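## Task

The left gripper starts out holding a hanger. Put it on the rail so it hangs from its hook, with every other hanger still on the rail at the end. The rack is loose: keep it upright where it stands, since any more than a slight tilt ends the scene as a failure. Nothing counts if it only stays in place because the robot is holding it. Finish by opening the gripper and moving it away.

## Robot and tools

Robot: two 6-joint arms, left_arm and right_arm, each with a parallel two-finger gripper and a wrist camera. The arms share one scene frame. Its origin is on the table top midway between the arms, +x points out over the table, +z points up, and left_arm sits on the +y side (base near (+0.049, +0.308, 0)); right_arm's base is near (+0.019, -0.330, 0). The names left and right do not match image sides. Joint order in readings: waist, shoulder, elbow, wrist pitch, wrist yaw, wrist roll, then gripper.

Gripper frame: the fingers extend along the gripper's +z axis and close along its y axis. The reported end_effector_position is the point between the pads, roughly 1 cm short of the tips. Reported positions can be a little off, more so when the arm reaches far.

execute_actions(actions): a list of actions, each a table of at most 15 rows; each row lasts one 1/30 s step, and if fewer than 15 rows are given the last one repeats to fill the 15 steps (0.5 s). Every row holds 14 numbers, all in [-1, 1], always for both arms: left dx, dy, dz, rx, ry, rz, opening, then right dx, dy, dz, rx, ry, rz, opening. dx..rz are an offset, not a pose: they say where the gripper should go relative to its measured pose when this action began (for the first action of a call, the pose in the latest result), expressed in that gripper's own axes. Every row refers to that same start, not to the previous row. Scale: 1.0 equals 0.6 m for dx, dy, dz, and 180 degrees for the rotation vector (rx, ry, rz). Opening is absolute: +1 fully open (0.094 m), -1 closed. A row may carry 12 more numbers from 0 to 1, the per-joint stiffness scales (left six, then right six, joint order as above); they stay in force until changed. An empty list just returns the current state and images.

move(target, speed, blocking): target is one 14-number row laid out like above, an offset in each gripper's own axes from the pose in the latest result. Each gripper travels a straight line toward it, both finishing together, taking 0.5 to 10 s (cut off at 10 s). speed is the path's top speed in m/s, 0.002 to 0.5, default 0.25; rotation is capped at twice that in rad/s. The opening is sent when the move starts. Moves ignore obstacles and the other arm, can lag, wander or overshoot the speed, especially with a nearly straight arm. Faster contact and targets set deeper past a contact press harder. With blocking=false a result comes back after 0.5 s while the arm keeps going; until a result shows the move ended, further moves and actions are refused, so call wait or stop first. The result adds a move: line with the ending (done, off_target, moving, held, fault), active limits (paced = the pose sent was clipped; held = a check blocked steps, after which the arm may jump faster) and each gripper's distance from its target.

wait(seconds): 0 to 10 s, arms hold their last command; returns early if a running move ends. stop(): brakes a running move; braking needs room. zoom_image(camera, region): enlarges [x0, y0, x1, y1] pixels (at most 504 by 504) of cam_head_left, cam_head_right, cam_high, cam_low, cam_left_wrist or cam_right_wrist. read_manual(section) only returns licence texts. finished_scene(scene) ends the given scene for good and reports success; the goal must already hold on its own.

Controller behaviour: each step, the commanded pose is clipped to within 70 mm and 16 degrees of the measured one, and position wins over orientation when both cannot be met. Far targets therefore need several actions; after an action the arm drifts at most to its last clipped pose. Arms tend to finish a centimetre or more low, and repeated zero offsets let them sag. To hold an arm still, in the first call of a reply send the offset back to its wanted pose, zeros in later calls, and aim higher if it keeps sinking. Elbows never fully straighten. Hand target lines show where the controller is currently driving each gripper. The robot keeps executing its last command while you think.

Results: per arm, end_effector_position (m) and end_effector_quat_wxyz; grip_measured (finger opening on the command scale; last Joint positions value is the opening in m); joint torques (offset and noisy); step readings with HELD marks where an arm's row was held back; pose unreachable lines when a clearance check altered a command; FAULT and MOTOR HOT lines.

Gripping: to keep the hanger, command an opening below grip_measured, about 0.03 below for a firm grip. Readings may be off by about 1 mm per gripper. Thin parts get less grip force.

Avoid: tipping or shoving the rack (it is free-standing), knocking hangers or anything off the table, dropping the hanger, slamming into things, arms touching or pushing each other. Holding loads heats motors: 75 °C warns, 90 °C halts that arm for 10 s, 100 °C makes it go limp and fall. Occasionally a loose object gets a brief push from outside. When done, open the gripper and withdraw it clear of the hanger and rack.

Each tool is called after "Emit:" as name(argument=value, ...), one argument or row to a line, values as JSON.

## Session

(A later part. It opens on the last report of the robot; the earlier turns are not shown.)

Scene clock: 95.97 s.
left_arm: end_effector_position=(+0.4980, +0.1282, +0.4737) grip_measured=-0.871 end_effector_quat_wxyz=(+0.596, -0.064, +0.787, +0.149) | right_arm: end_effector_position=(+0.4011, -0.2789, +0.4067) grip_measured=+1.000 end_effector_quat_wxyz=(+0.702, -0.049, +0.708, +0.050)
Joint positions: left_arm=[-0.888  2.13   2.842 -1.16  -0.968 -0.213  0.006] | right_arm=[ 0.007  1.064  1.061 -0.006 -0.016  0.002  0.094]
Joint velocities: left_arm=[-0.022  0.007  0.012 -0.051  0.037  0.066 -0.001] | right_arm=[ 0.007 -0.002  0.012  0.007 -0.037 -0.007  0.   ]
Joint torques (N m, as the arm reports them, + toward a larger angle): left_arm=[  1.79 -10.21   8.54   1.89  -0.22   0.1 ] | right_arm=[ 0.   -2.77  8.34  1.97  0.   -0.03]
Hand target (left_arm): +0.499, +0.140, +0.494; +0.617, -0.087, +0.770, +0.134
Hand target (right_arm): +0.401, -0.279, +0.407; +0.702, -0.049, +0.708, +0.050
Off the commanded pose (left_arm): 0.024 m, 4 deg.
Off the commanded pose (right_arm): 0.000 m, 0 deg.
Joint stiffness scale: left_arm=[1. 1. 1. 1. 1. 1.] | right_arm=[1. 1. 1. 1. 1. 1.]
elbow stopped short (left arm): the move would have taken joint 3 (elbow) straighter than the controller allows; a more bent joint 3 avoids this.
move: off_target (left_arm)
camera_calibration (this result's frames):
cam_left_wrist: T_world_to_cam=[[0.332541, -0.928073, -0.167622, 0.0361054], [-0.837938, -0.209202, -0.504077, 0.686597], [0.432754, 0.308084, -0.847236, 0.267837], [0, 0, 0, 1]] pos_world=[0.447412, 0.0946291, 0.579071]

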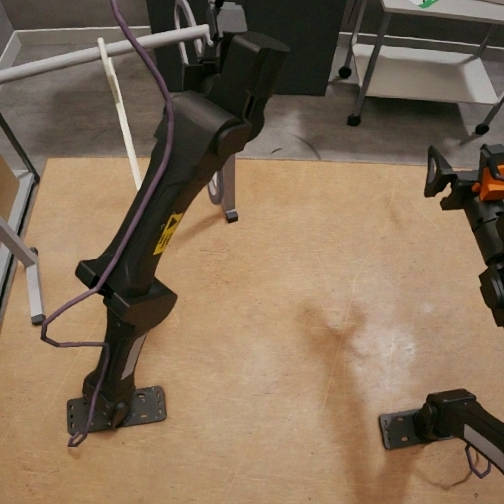

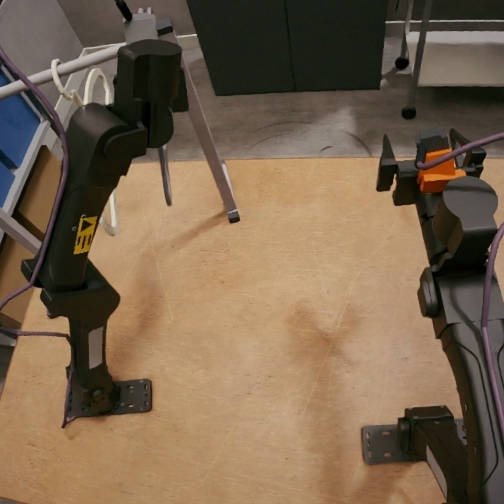

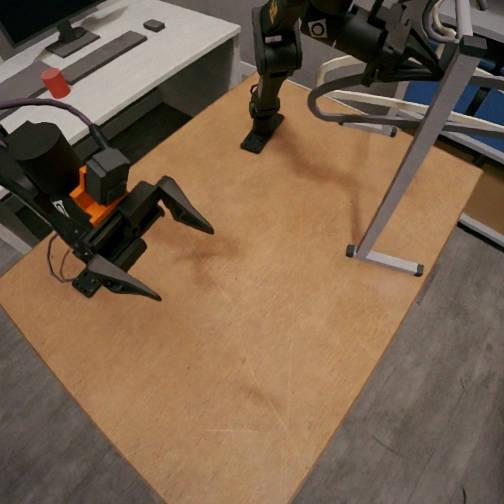

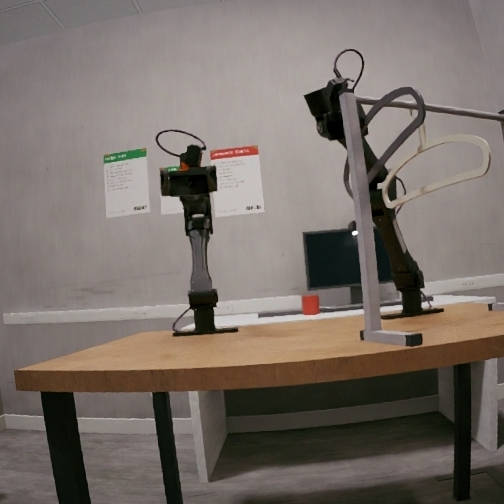

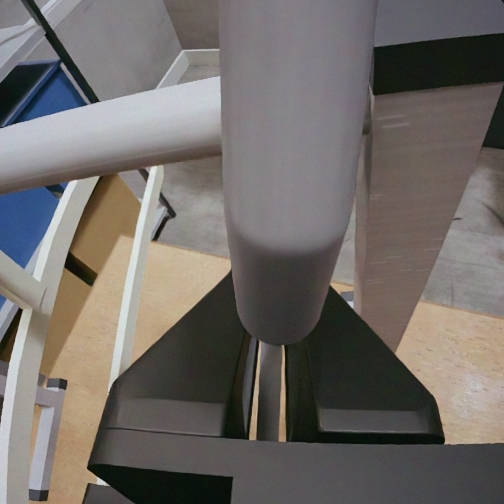

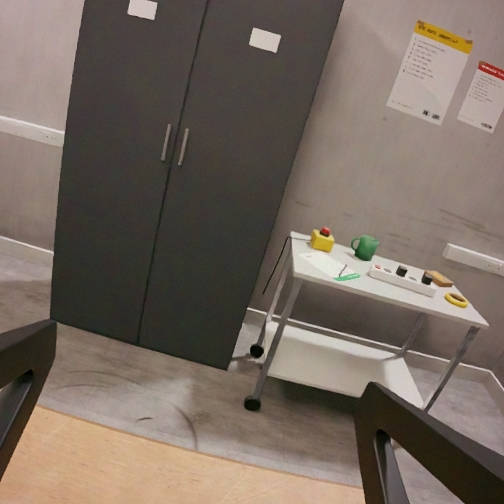

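Emit:
move(
  target=[0.045,0.01,0,0,0,0,-1,0,0,0,0,0,0,1],
  speed=0.03,
)

Emit:
zoom_image(
  camera="cam_high",
  region=[380,0,504,80],
)

Scene clock: 101.13 s.
left_arm: end_effector_position=(+0.4940, +0.1310, +0.4403) grip_measured=-0.871 end_effector_quat_wxyz=(+0.590, -0.064, +0.791, +0.151) | right_arm: end_effector_position=(+0.4011, -0.2789, +0.4067) grip_measured=+1.000 end_effector_quat_wxyz=(+0.702, -0.049, +0.708, +0.050)
Joint positions: left_arm=[-0.889  1.878  2.268 -0.865 -0.97  -0.231  0.006] | right_arm=[ 0.007  1.064  1.061 -0.006 -0.016  0.002  0.094]
Joint velocities: left_arm=[-0.022 -0.002 -0.012 -0.022 -0.051  0.022 -0.001] | right_arm=[-0.022  0.012  0.007 -0.022 -0.051  0.051  0.   ]
Joint torques (N m, as the arm reports them, + toward a larger angle): left_arm=[  0.19 -11.2    5.95   1.48  -0.25   0.14] | right_arm=[ 0.01 -2.68  8.38  1.97  0.02 -0.03]
Hand target (left_arm): +0.489, +0.136, +0.450; +0.596, -0.064, +0.787, +0.149
Hand target (right_arm): +0.401, -0.279, +0.407; +0.702, -0.049, +0.708, +0.050
Off the commanded pose (left_arm): 0.011 m, 1 deg.
Off the commanded pose (right_arm): 0.000 m, 0 deg.
Joint stiffness scale: left_arm=[1. 1. 1. 1. 1. 1.] | right_arm=[1. 1. 1. 1. 1. 1.]
move: off_target (left_arm)
camera_calibration (this result's frames):
cam_left_wrist: T_world_to_cam=[[0.334248, -0.926132, -0.174807, 0.0364702], [-0.844764, -0.212151, -0.49129, 0.665207], [0.417914, 0.311883, -0.853274, 0.249943], [0, 0, 0, 1]] pos_world=[0.445298, 0.0969477, 0.546455]

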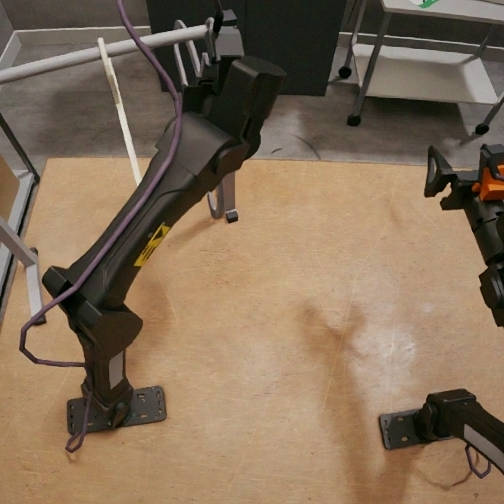

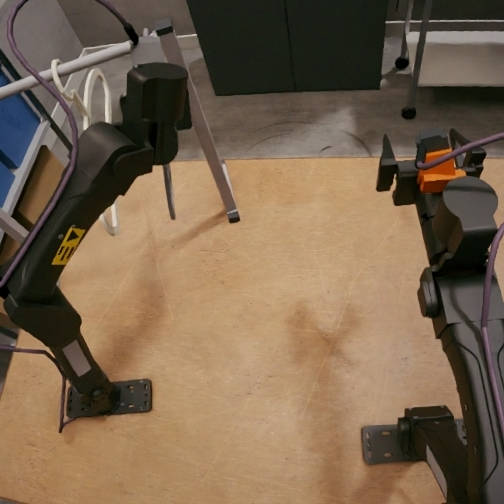

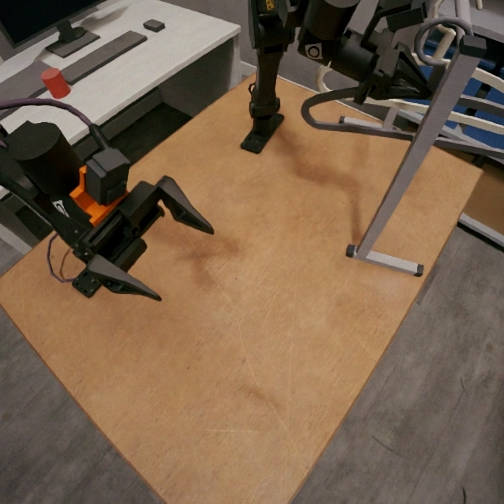

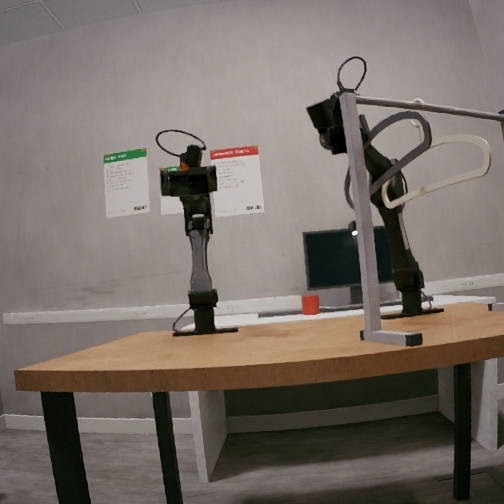

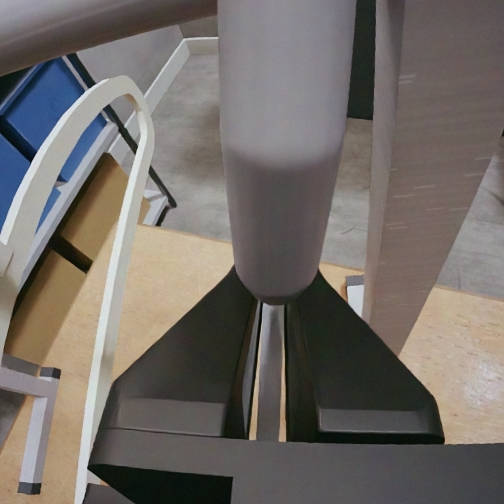

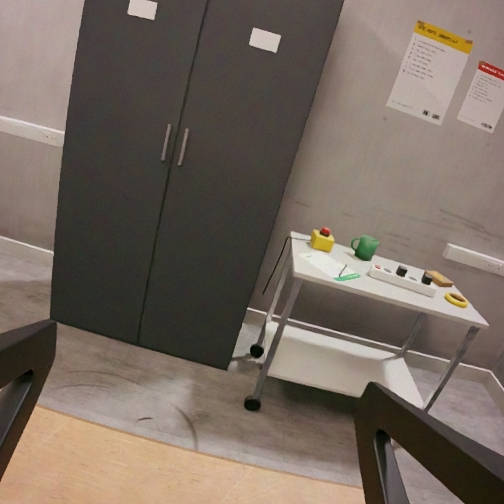

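Region (380, 0, 504, 80) of cam_high's 504x504 image, scaled by 4.065, with more detail than that image has; it fills the top 325 rows of this view, and the rest is white.

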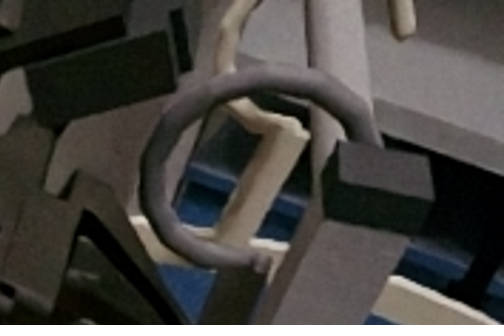

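Emit:
move(
  target=[-0.012,0,0.028,0,0,0,-1,0,0,0,0,0,0,1],
  speed=0.03,
)

Emit:
move(
  target=[0,0,0,0,0,0,-0.2,0,0,0,0,0,0,1],
)

Emit:
move(
  target=[0.03,0,-0.2,0,0,0,-0.2,0,0,0,0,0,0,1],
  speed=0.1,
)

Scene clock: 106.60 s.
left_arm: end_effector_position=(+0.5125, +0.1304, +0.4291) grip_measured=-0.871 end_effector_quat_wxyz=(+0.581, -0.057, +0.797, +0.156) | right_arm: end_effector_position=(+0.4011, -0.2789, +0.4067) grip_measured=+1.000 end_effector_quat_wxyz=(+0.702, -0.049, +0.708, +0.050)
Joint positions: left_arm=[-0.858  1.932  2.305 -0.857 -0.937 -0.21   0.006] | right_arm=[ 0.007  1.064  1.061 -0.006 -0.016  0.002  0.094]
Joint velocities: left_arm=[-0.017 -0.012  0.007 -0.037 -0.037 -0.081 -0.   ] | right_arm=[ 0.007  0.022  0.002 -0.007  0.037 -0.007  0.   ]
Joint torques (N m, as the arm reports them, + toward a larger angle): left_arm=[ 0.59 -9.59 10.27  1.39 -0.28  0.09] | right_arm=[-0.04 -2.7   8.33  1.96 -0.01 -0.02]
Hand target (left_arm): +0.511, +0.136, +0.442; +0.590, -0.063, +0.790, +0.152
Hand target (right_arm): +0.401, -0.279, +0.407; +0.702, -0.049, +0.708, +0.050
Off the commanded pose (left_arm): 0.015 m, 1 deg.
Off the commanded pose (right_arm): 0.000 m, 0 deg.
Joint stiffness scale: left_arm=[1. 1. 1. 1. 1. 1.] | right_arm=[1. 1. 1. 1. 1. 1.]
move: off_target (left_arm)
camera_calibration (this result's frames):
cam_left_wrist: T_world_to_cam=[[0.326565, -0.925149, -0.19353, 0.0397112], [-0.856318, -0.202923, -0.474912, 0.672844], [0.400093, 0.320813, -0.85849, 0.243023], [0, 0, 0, 1]] pos_world=[0.465968, 0.0953095, 0.53586]

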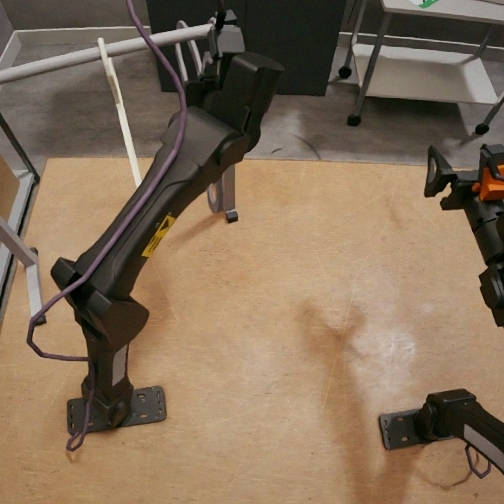

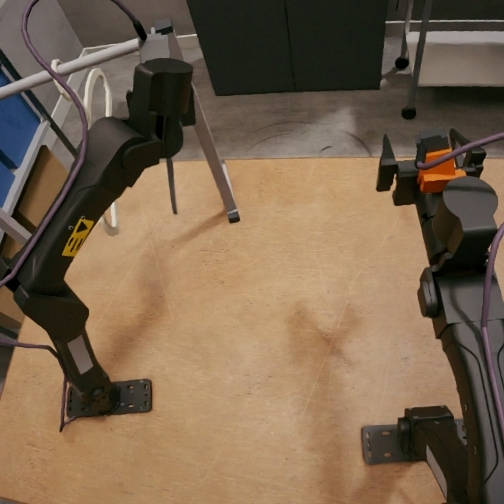

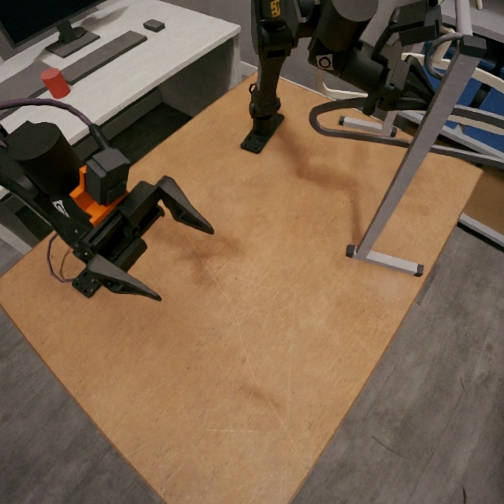

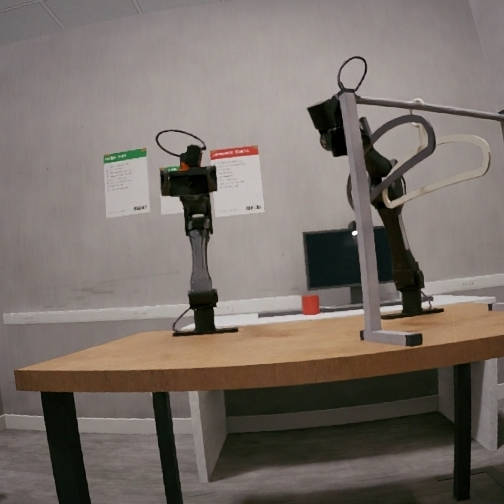

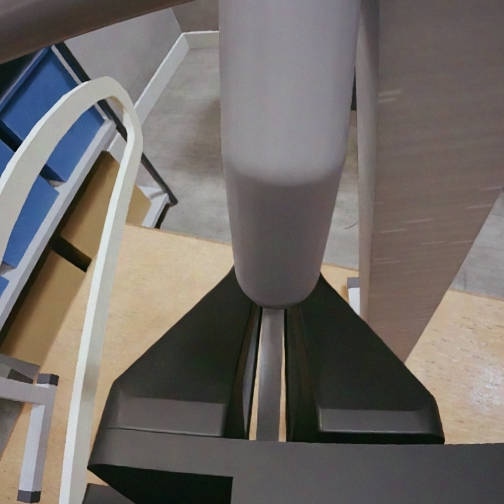

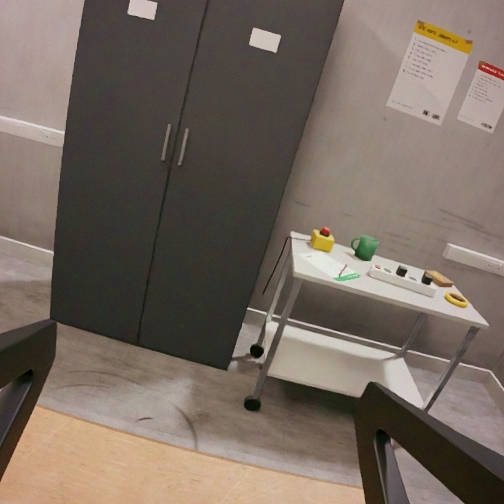

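Scene clock: 107.10 s.
left_arm: end_effector_position=(+0.5123, +0.1308, +0.4291) grip_measured=-0.203 end_effector_quat_wxyz=(+0.581, -0.057, +0.796, +0.157) | right_arm: end_effector_position=(+0.4011, -0.2789, +0.4067) grip_measured=+1.000 end_effector_quat_wxyz=(+0.702, -0.049, +0.708, +0.050)
Joint positions: left_arm=[-0.858  1.932  2.305 -0.858 -0.938 -0.21   0.037] | right_arm=[ 0.007  1.064  1.061 -0.006 -0.016  0.002  0.094]
Joint velocities: left_arm=[-0.017  0.012 -0.002  0.022 -0.022  0.051  0.   ] | right_arm=[-0.017 -0.012  0.002 -0.037  0.051 -0.11   0.   ]
Joint torques (N m, as the arm reports them, + toward a larger angle): left_arm=[ 0.05 -9.38  7.09  1.41 -0.25  0.  ] | right_arm=[-0.05 -2.7   8.39  1.97 -0.02 -0.02]
Hand target (left_arm): +0.512, +0.130, +0.429; +0.581, -0.057, +0.797, +0.156
Hand target (right_arm): +0.401, -0.279, +0.407; +0.702, -0.049, +0.708, +0.050
Off the commanded pose (left_arm): 0.000 m, 0 deg.
Off the commanded pose (right_arm): 0.000 m, 0 deg.
Joint stiffness scale: left_arm=[1. 1. 1. 1. 1. 1.] | right_arm=[1. 1. 1. 1. 1. 1.]
move: done
camera_calibration (this result's frames):
cam_left_wrist: T_world_to_cam=[[0.328115, -0.92437, -0.19463, 0.0396474], [-0.856002, -0.203813, -0.4751, 0.672853], [0.3995, 0.322491, -0.858137, 0.2429], [0, 0, 0, 1]] pos_world=[0.465917, 0.0954524, 0.53583]

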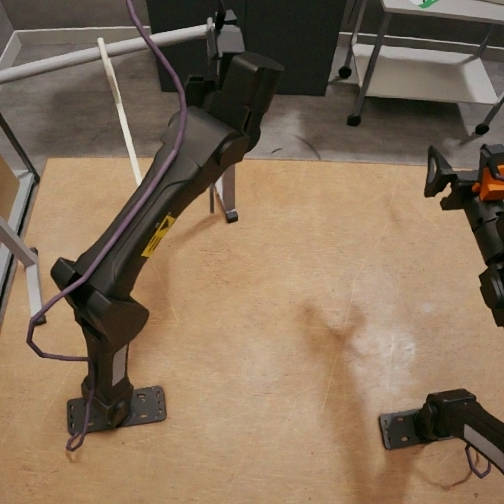

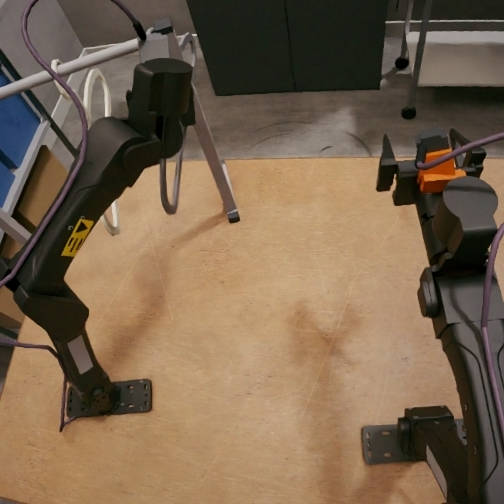

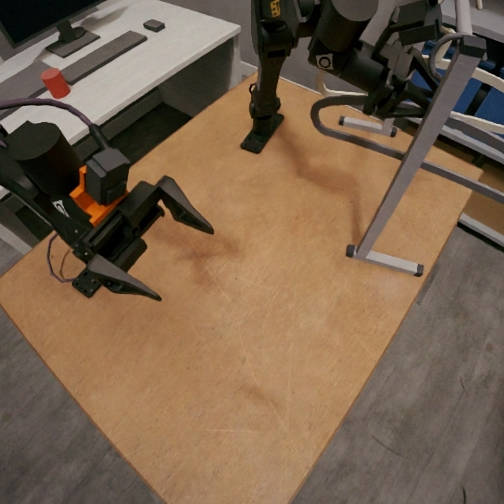

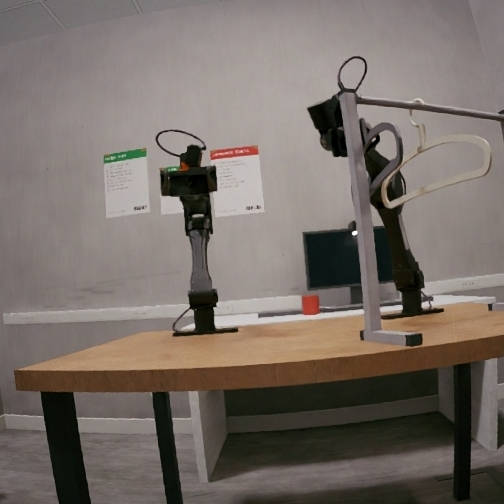

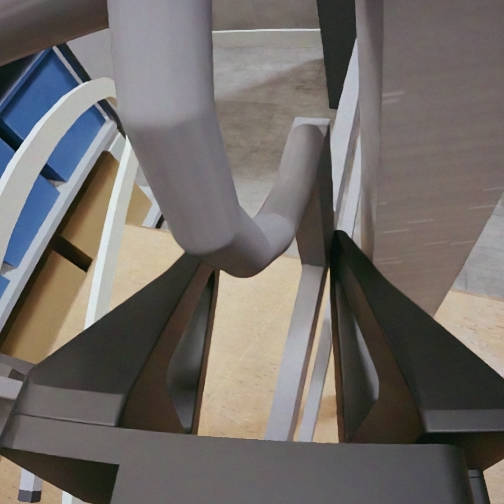

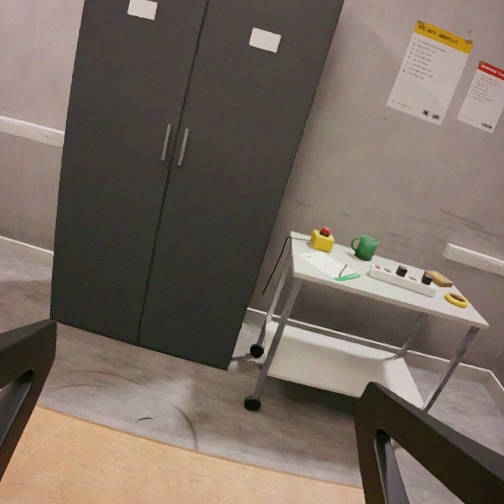

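Scene clock: 109.13 s.
left_arm: end_effector_position=(+0.3997, +0.0957, +0.4397) grip_measured=-0.203 end_effector_quat_wxyz=(+0.574, -0.050, +0.803, +0.154) | right_arm: end_effector_position=(+0.4011, -0.2789, +0.4067) grip_measured=+1.000 end_effector_quat_wxyz=(+0.702, -0.049, +0.708, +0.050)
Joint positions: left_arm=[-1.152  1.855  2.361 -1.326 -1.157 -0.575  0.037] | right_arm=[ 0.007  1.064  1.061 -0.006 -0.016  0.002  0.094]
Joint velocities: left_arm=[ 0.007 -0.007  0.002 -0.051  0.007 -0.037 -0.   ] | right_arm=[ 0.012  0.007 -0.002  0.007  0.022 -0.066  0.   ]
Joint torques (N m, as the arm reports them, + toward a larger angle): left_arm=[-0.54 -6.71  9.01  0.97 -0.71 -0.09] | right_arm=[-0.02 -2.65  8.3   1.97 -0.01 -0.02]
Hand target (left_arm): +0.398, +0.095, +0.445; +0.580, -0.057, +0.798, +0.154
Hand target (right_arm): +0.401, -0.279, +0.407; +0.702, -0.049, +0.708, +0.050
Off the commanded pose (left_arm): 0.006 m, 1 deg.
Off the commanded pose (right_arm): 0.000 m, 0 deg.
Joint stiffness scale: left_arm=[1. 1. 1. 1. 1. 1.] | right_arm=[1. 1. 1. 1. 1. 1.]
move: done
camera_calibration (this result's frames):
cam_left_wrist: T_world_to_cam=[[0.312005, -0.928292, -0.202303, 0.0563933], [-0.868129, -0.192042, -0.45768, 0.570342], [0.38601, 0.318423, -0.865796, 0.3175], [0, 0, 0, 1]] pos_world=[0.354978, 0.0607796, 0.547333]

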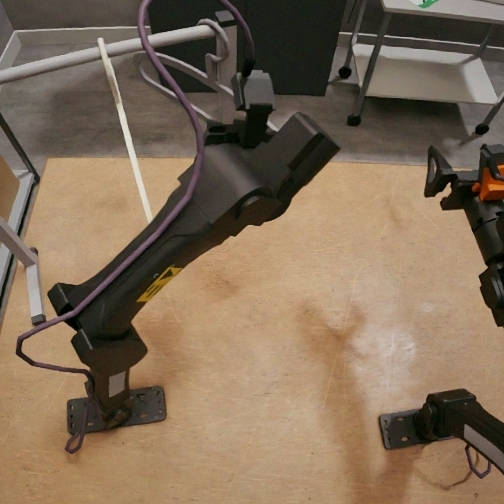

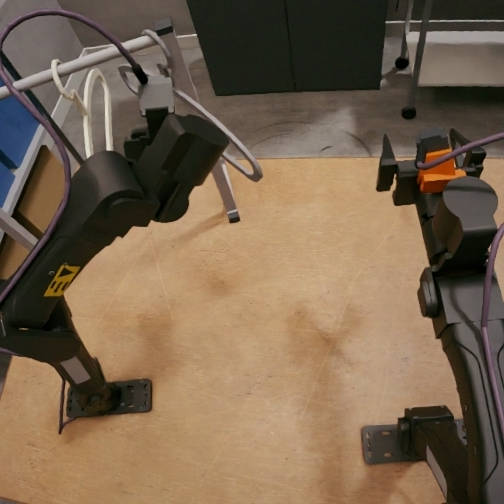

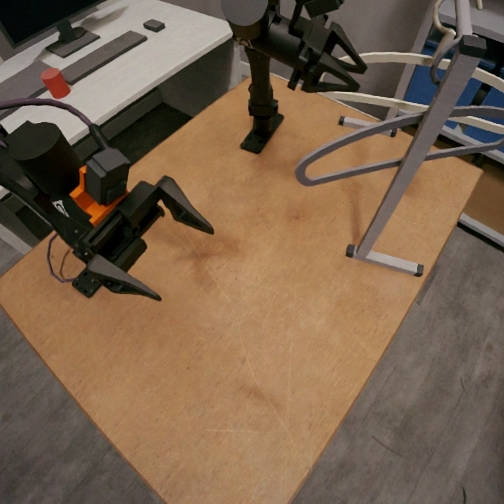

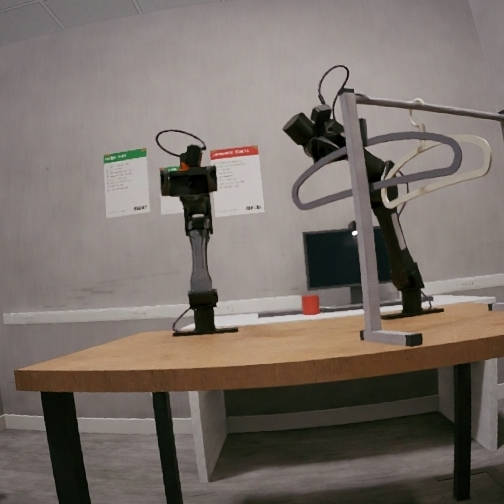

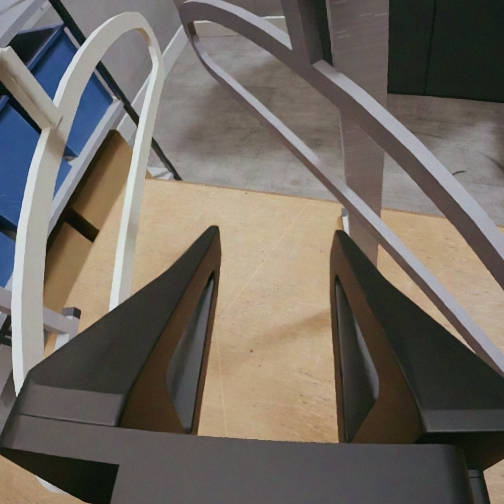

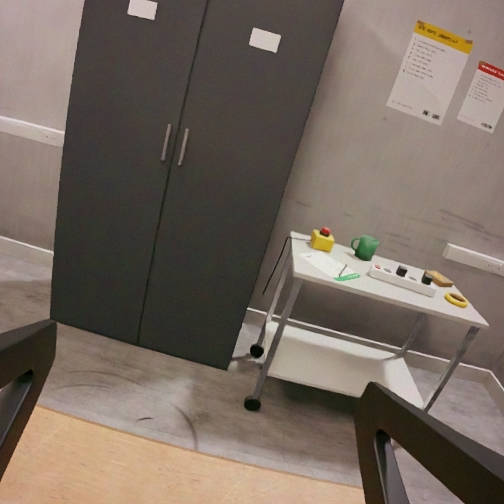

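It's hanging, swinging by the post. Retreat further and check.

Emit:
move(
  target=[0,0.1,-0.2,0,0,0,-0.2,0,0,0,0,0,0,1],
)

Emit:
wait(
  seconds=3,
)

Emit:
zoom_image(
  camera="cam_head_left",
  region=[120,0,320,130],
)

Scene clock: 114.97 s.
left_arm: end_effector_position=(+0.2794, +0.1147, +0.4854) grip_measured=-0.203 end_effector_quat_wxyz=(+0.634, +0.010, +0.769, +0.082) | right_arm: end_effector_position=(+0.4011, -0.2789, +0.4067) grip_measured=+1.000 end_effector_quat_wxyz=(+0.702, -0.049, +0.708, +0.050)
Joint positions: left_arm=[-1.512  1.553  2.178 -1.556 -1.34  -0.776  0.037] | right_arm=[ 0.007  1.064  1.061 -0.006 -0.016  0.002  0.094]
Joint velocities: left_arm=[ 0.017 -0.027 -0.002  0.007 -0.051  0.066 -0.001] | right_arm=[ 0.022 -0.032 -0.002 -0.022 -0.007 -0.022  0.   ]
Joint torques (N m, as the arm reports them, + toward a larger angle): left_arm=[-0.73 -4.68  4.64  0.79 -0.8  -0.09] | right_arm=[-0.01 -2.69  8.4   1.97  0.   -0.03]
Hand target (left_arm): +0.278, +0.116, +0.487; +0.639, +0.010, +0.764, +0.089
Hand target (right_arm): +0.401, -0.279, +0.407; +0.702, -0.049, +0.708, +0.050
Off the commanded pose (left_arm): 0.004 m, 13 deg.
Off the commanded pose (right_arm): 0.000 m, 0 deg.
Joint stiffness scale: left_arm=[1. 1. 1. 1. 1. 1.] | right_arm=[1. 1. 1. 1. 1. 1.]
joint sent to its limit (left arm) — the command would take joint 4 (wrist pitch) past its lower limit, so that joint was sent only as far as its limit.
move: off_target (left_arm)
camera_calibration (this result's frames):
cam_left_wrist: T_world_to_cam=[[0.147546, -0.978363, -0.145038, 0.144761], [-0.828266, -0.0420767, -0.558753, 0.511241], [0.540561, 0.202572, -0.816553, 0.343613], [0, 0, 0, 1]] pos_world=[0.216341, 0.0935342, 0.587232]

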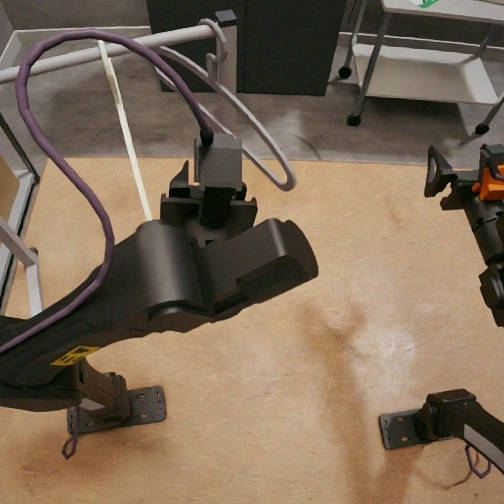

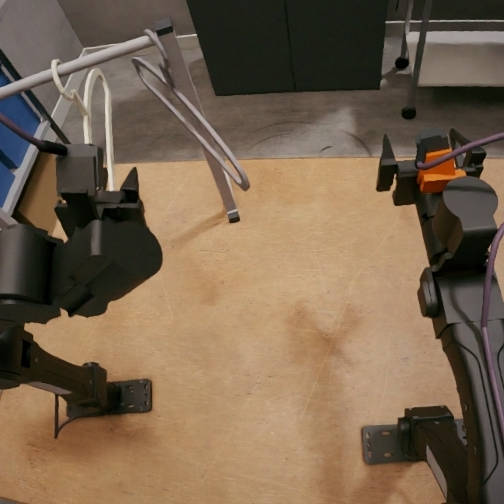

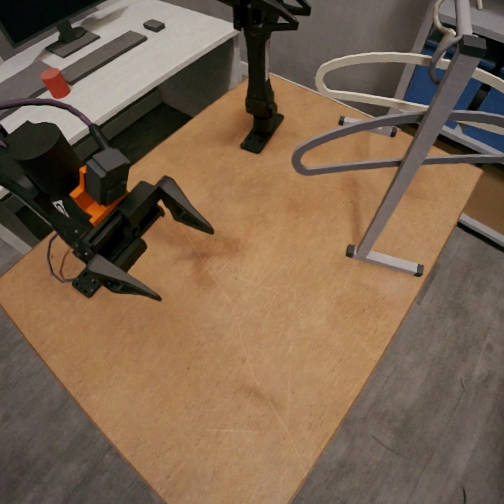

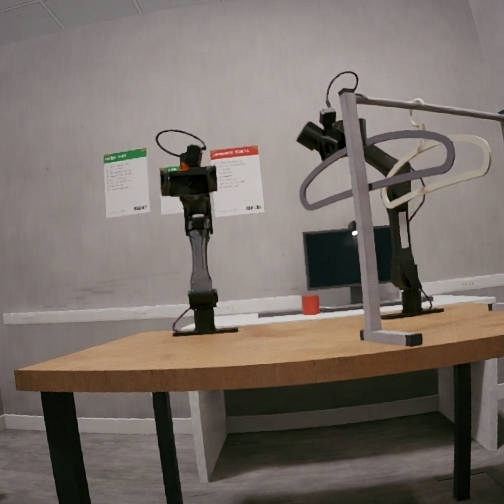

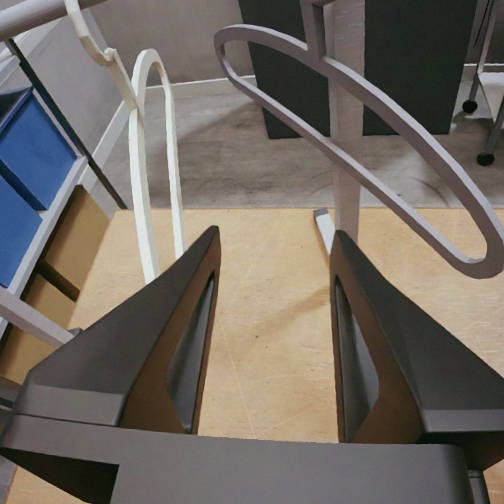

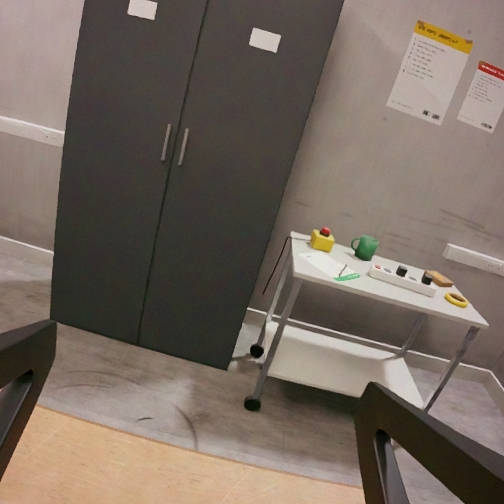

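Scene clock: 117.97 s.
left_arm: end_effector_position=(+0.2794, +0.1150, +0.4857) grip_measured=-0.203 end_effector_quat_wxyz=(+0.634, +0.009, +0.769, +0.082) | right_arm: end_effector_position=(+0.4011, -0.2789, +0.4067) grip_measured=+1.000 end_effector_quat_wxyz=(+0.702, -0.049, +0.708, +0.050)
Joint positions: left_arm=[-1.512  1.553  2.178 -1.556 -1.342 -0.777  0.037] | right_arm=[ 0.007  1.064  1.061 -0.006 -0.016  0.002  0.094]
Joint velocities: left_arm=[-0.007  0.002 -0.007  0.007  0.007 -0.139 -0.001] | right_arm=[ 0.007 -0.007 -0.007  0.051 -0.11   0.051  0.   ]
Joint torques (N m, as the arm reports them, + toward a larger angle): left_arm=[-0.71 -4.67  4.62  0.78 -0.8  -0.1 ] | right_arm=[-0.08 -2.7   8.31  1.96  0.   -0.03]
Hand target (left_arm): +0.278, +0.116, +0.487; +0.639, +0.010, +0.764, +0.089
Hand target (right_arm): +0.401, -0.279, +0.407; +0.702, -0.049, +0.708, +0.050
Off the commanded pose (left_arm): 0.004 m, 13 deg.
Off the commanded pose (right_arm): 0.000 m, 0 deg.
Joint stiffness scale: left_arm=[1. 1. 1. 1. 1. 1.] | right_arm=[1. 1. 1. 1. 1. 1.]
wait: 3.00 s; at rest by 0.17 s
camera_calibration (this result's frames):
cam_left_wrist: T_world_to_cam=[[0.149438, -0.978267, -0.143745, 0.143883], [-0.827103, -0.0440129, -0.560324, 0.512115], [0.54182, 0.202626, -0.815705, 0.343036], [0, 0, 0, 1]] pos_world=[0.216207, 0.0937876, 0.587449]

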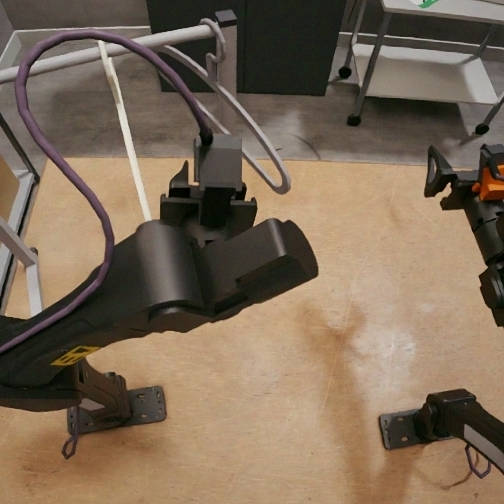

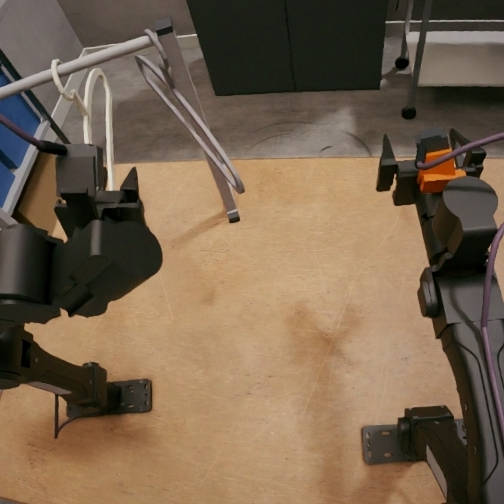

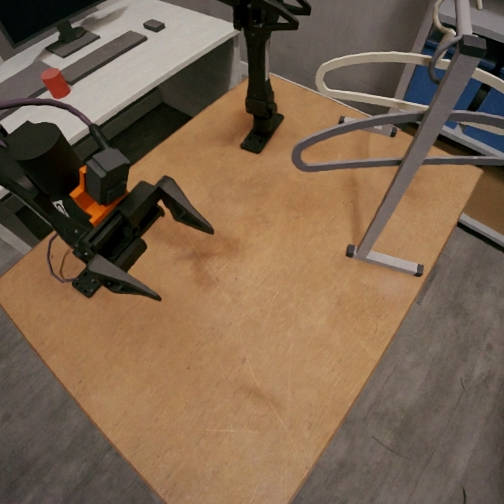

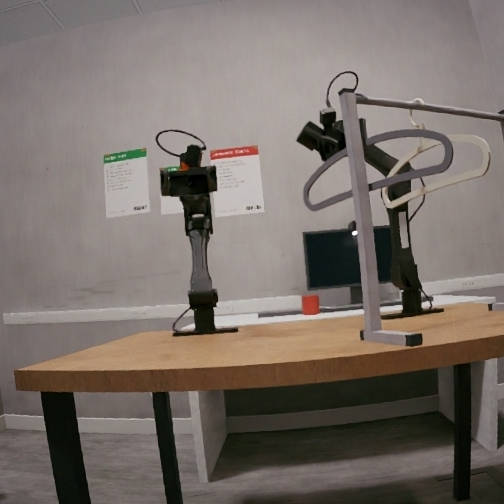

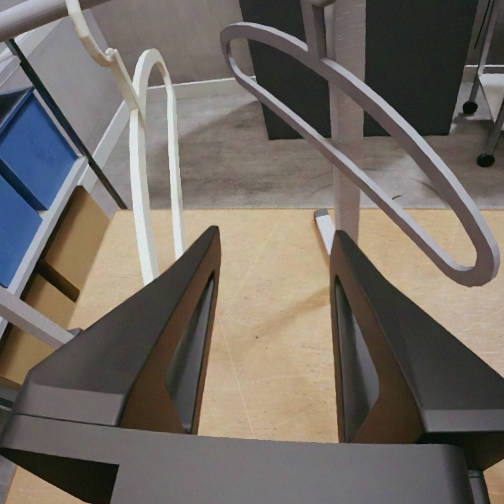

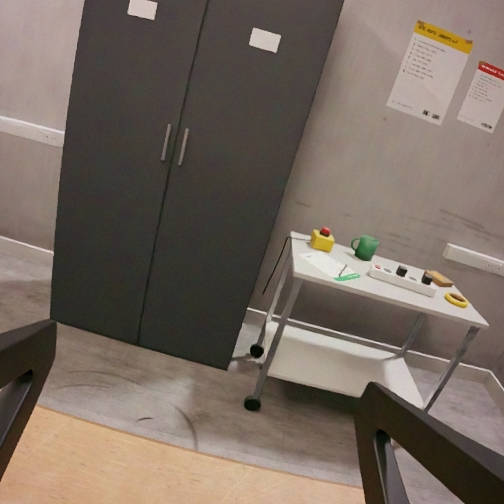

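Region (120, 0, 320, 130) of cam_head_left's 504x504 image, scaled by 2.520, with more detail than that image has; it fills the top 328 rows of this view, and the rest is white.

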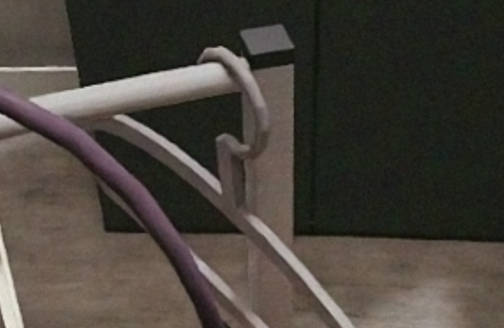

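Emit:
finished_scene(
  scene=1,
)

The scene is finished: the task was done.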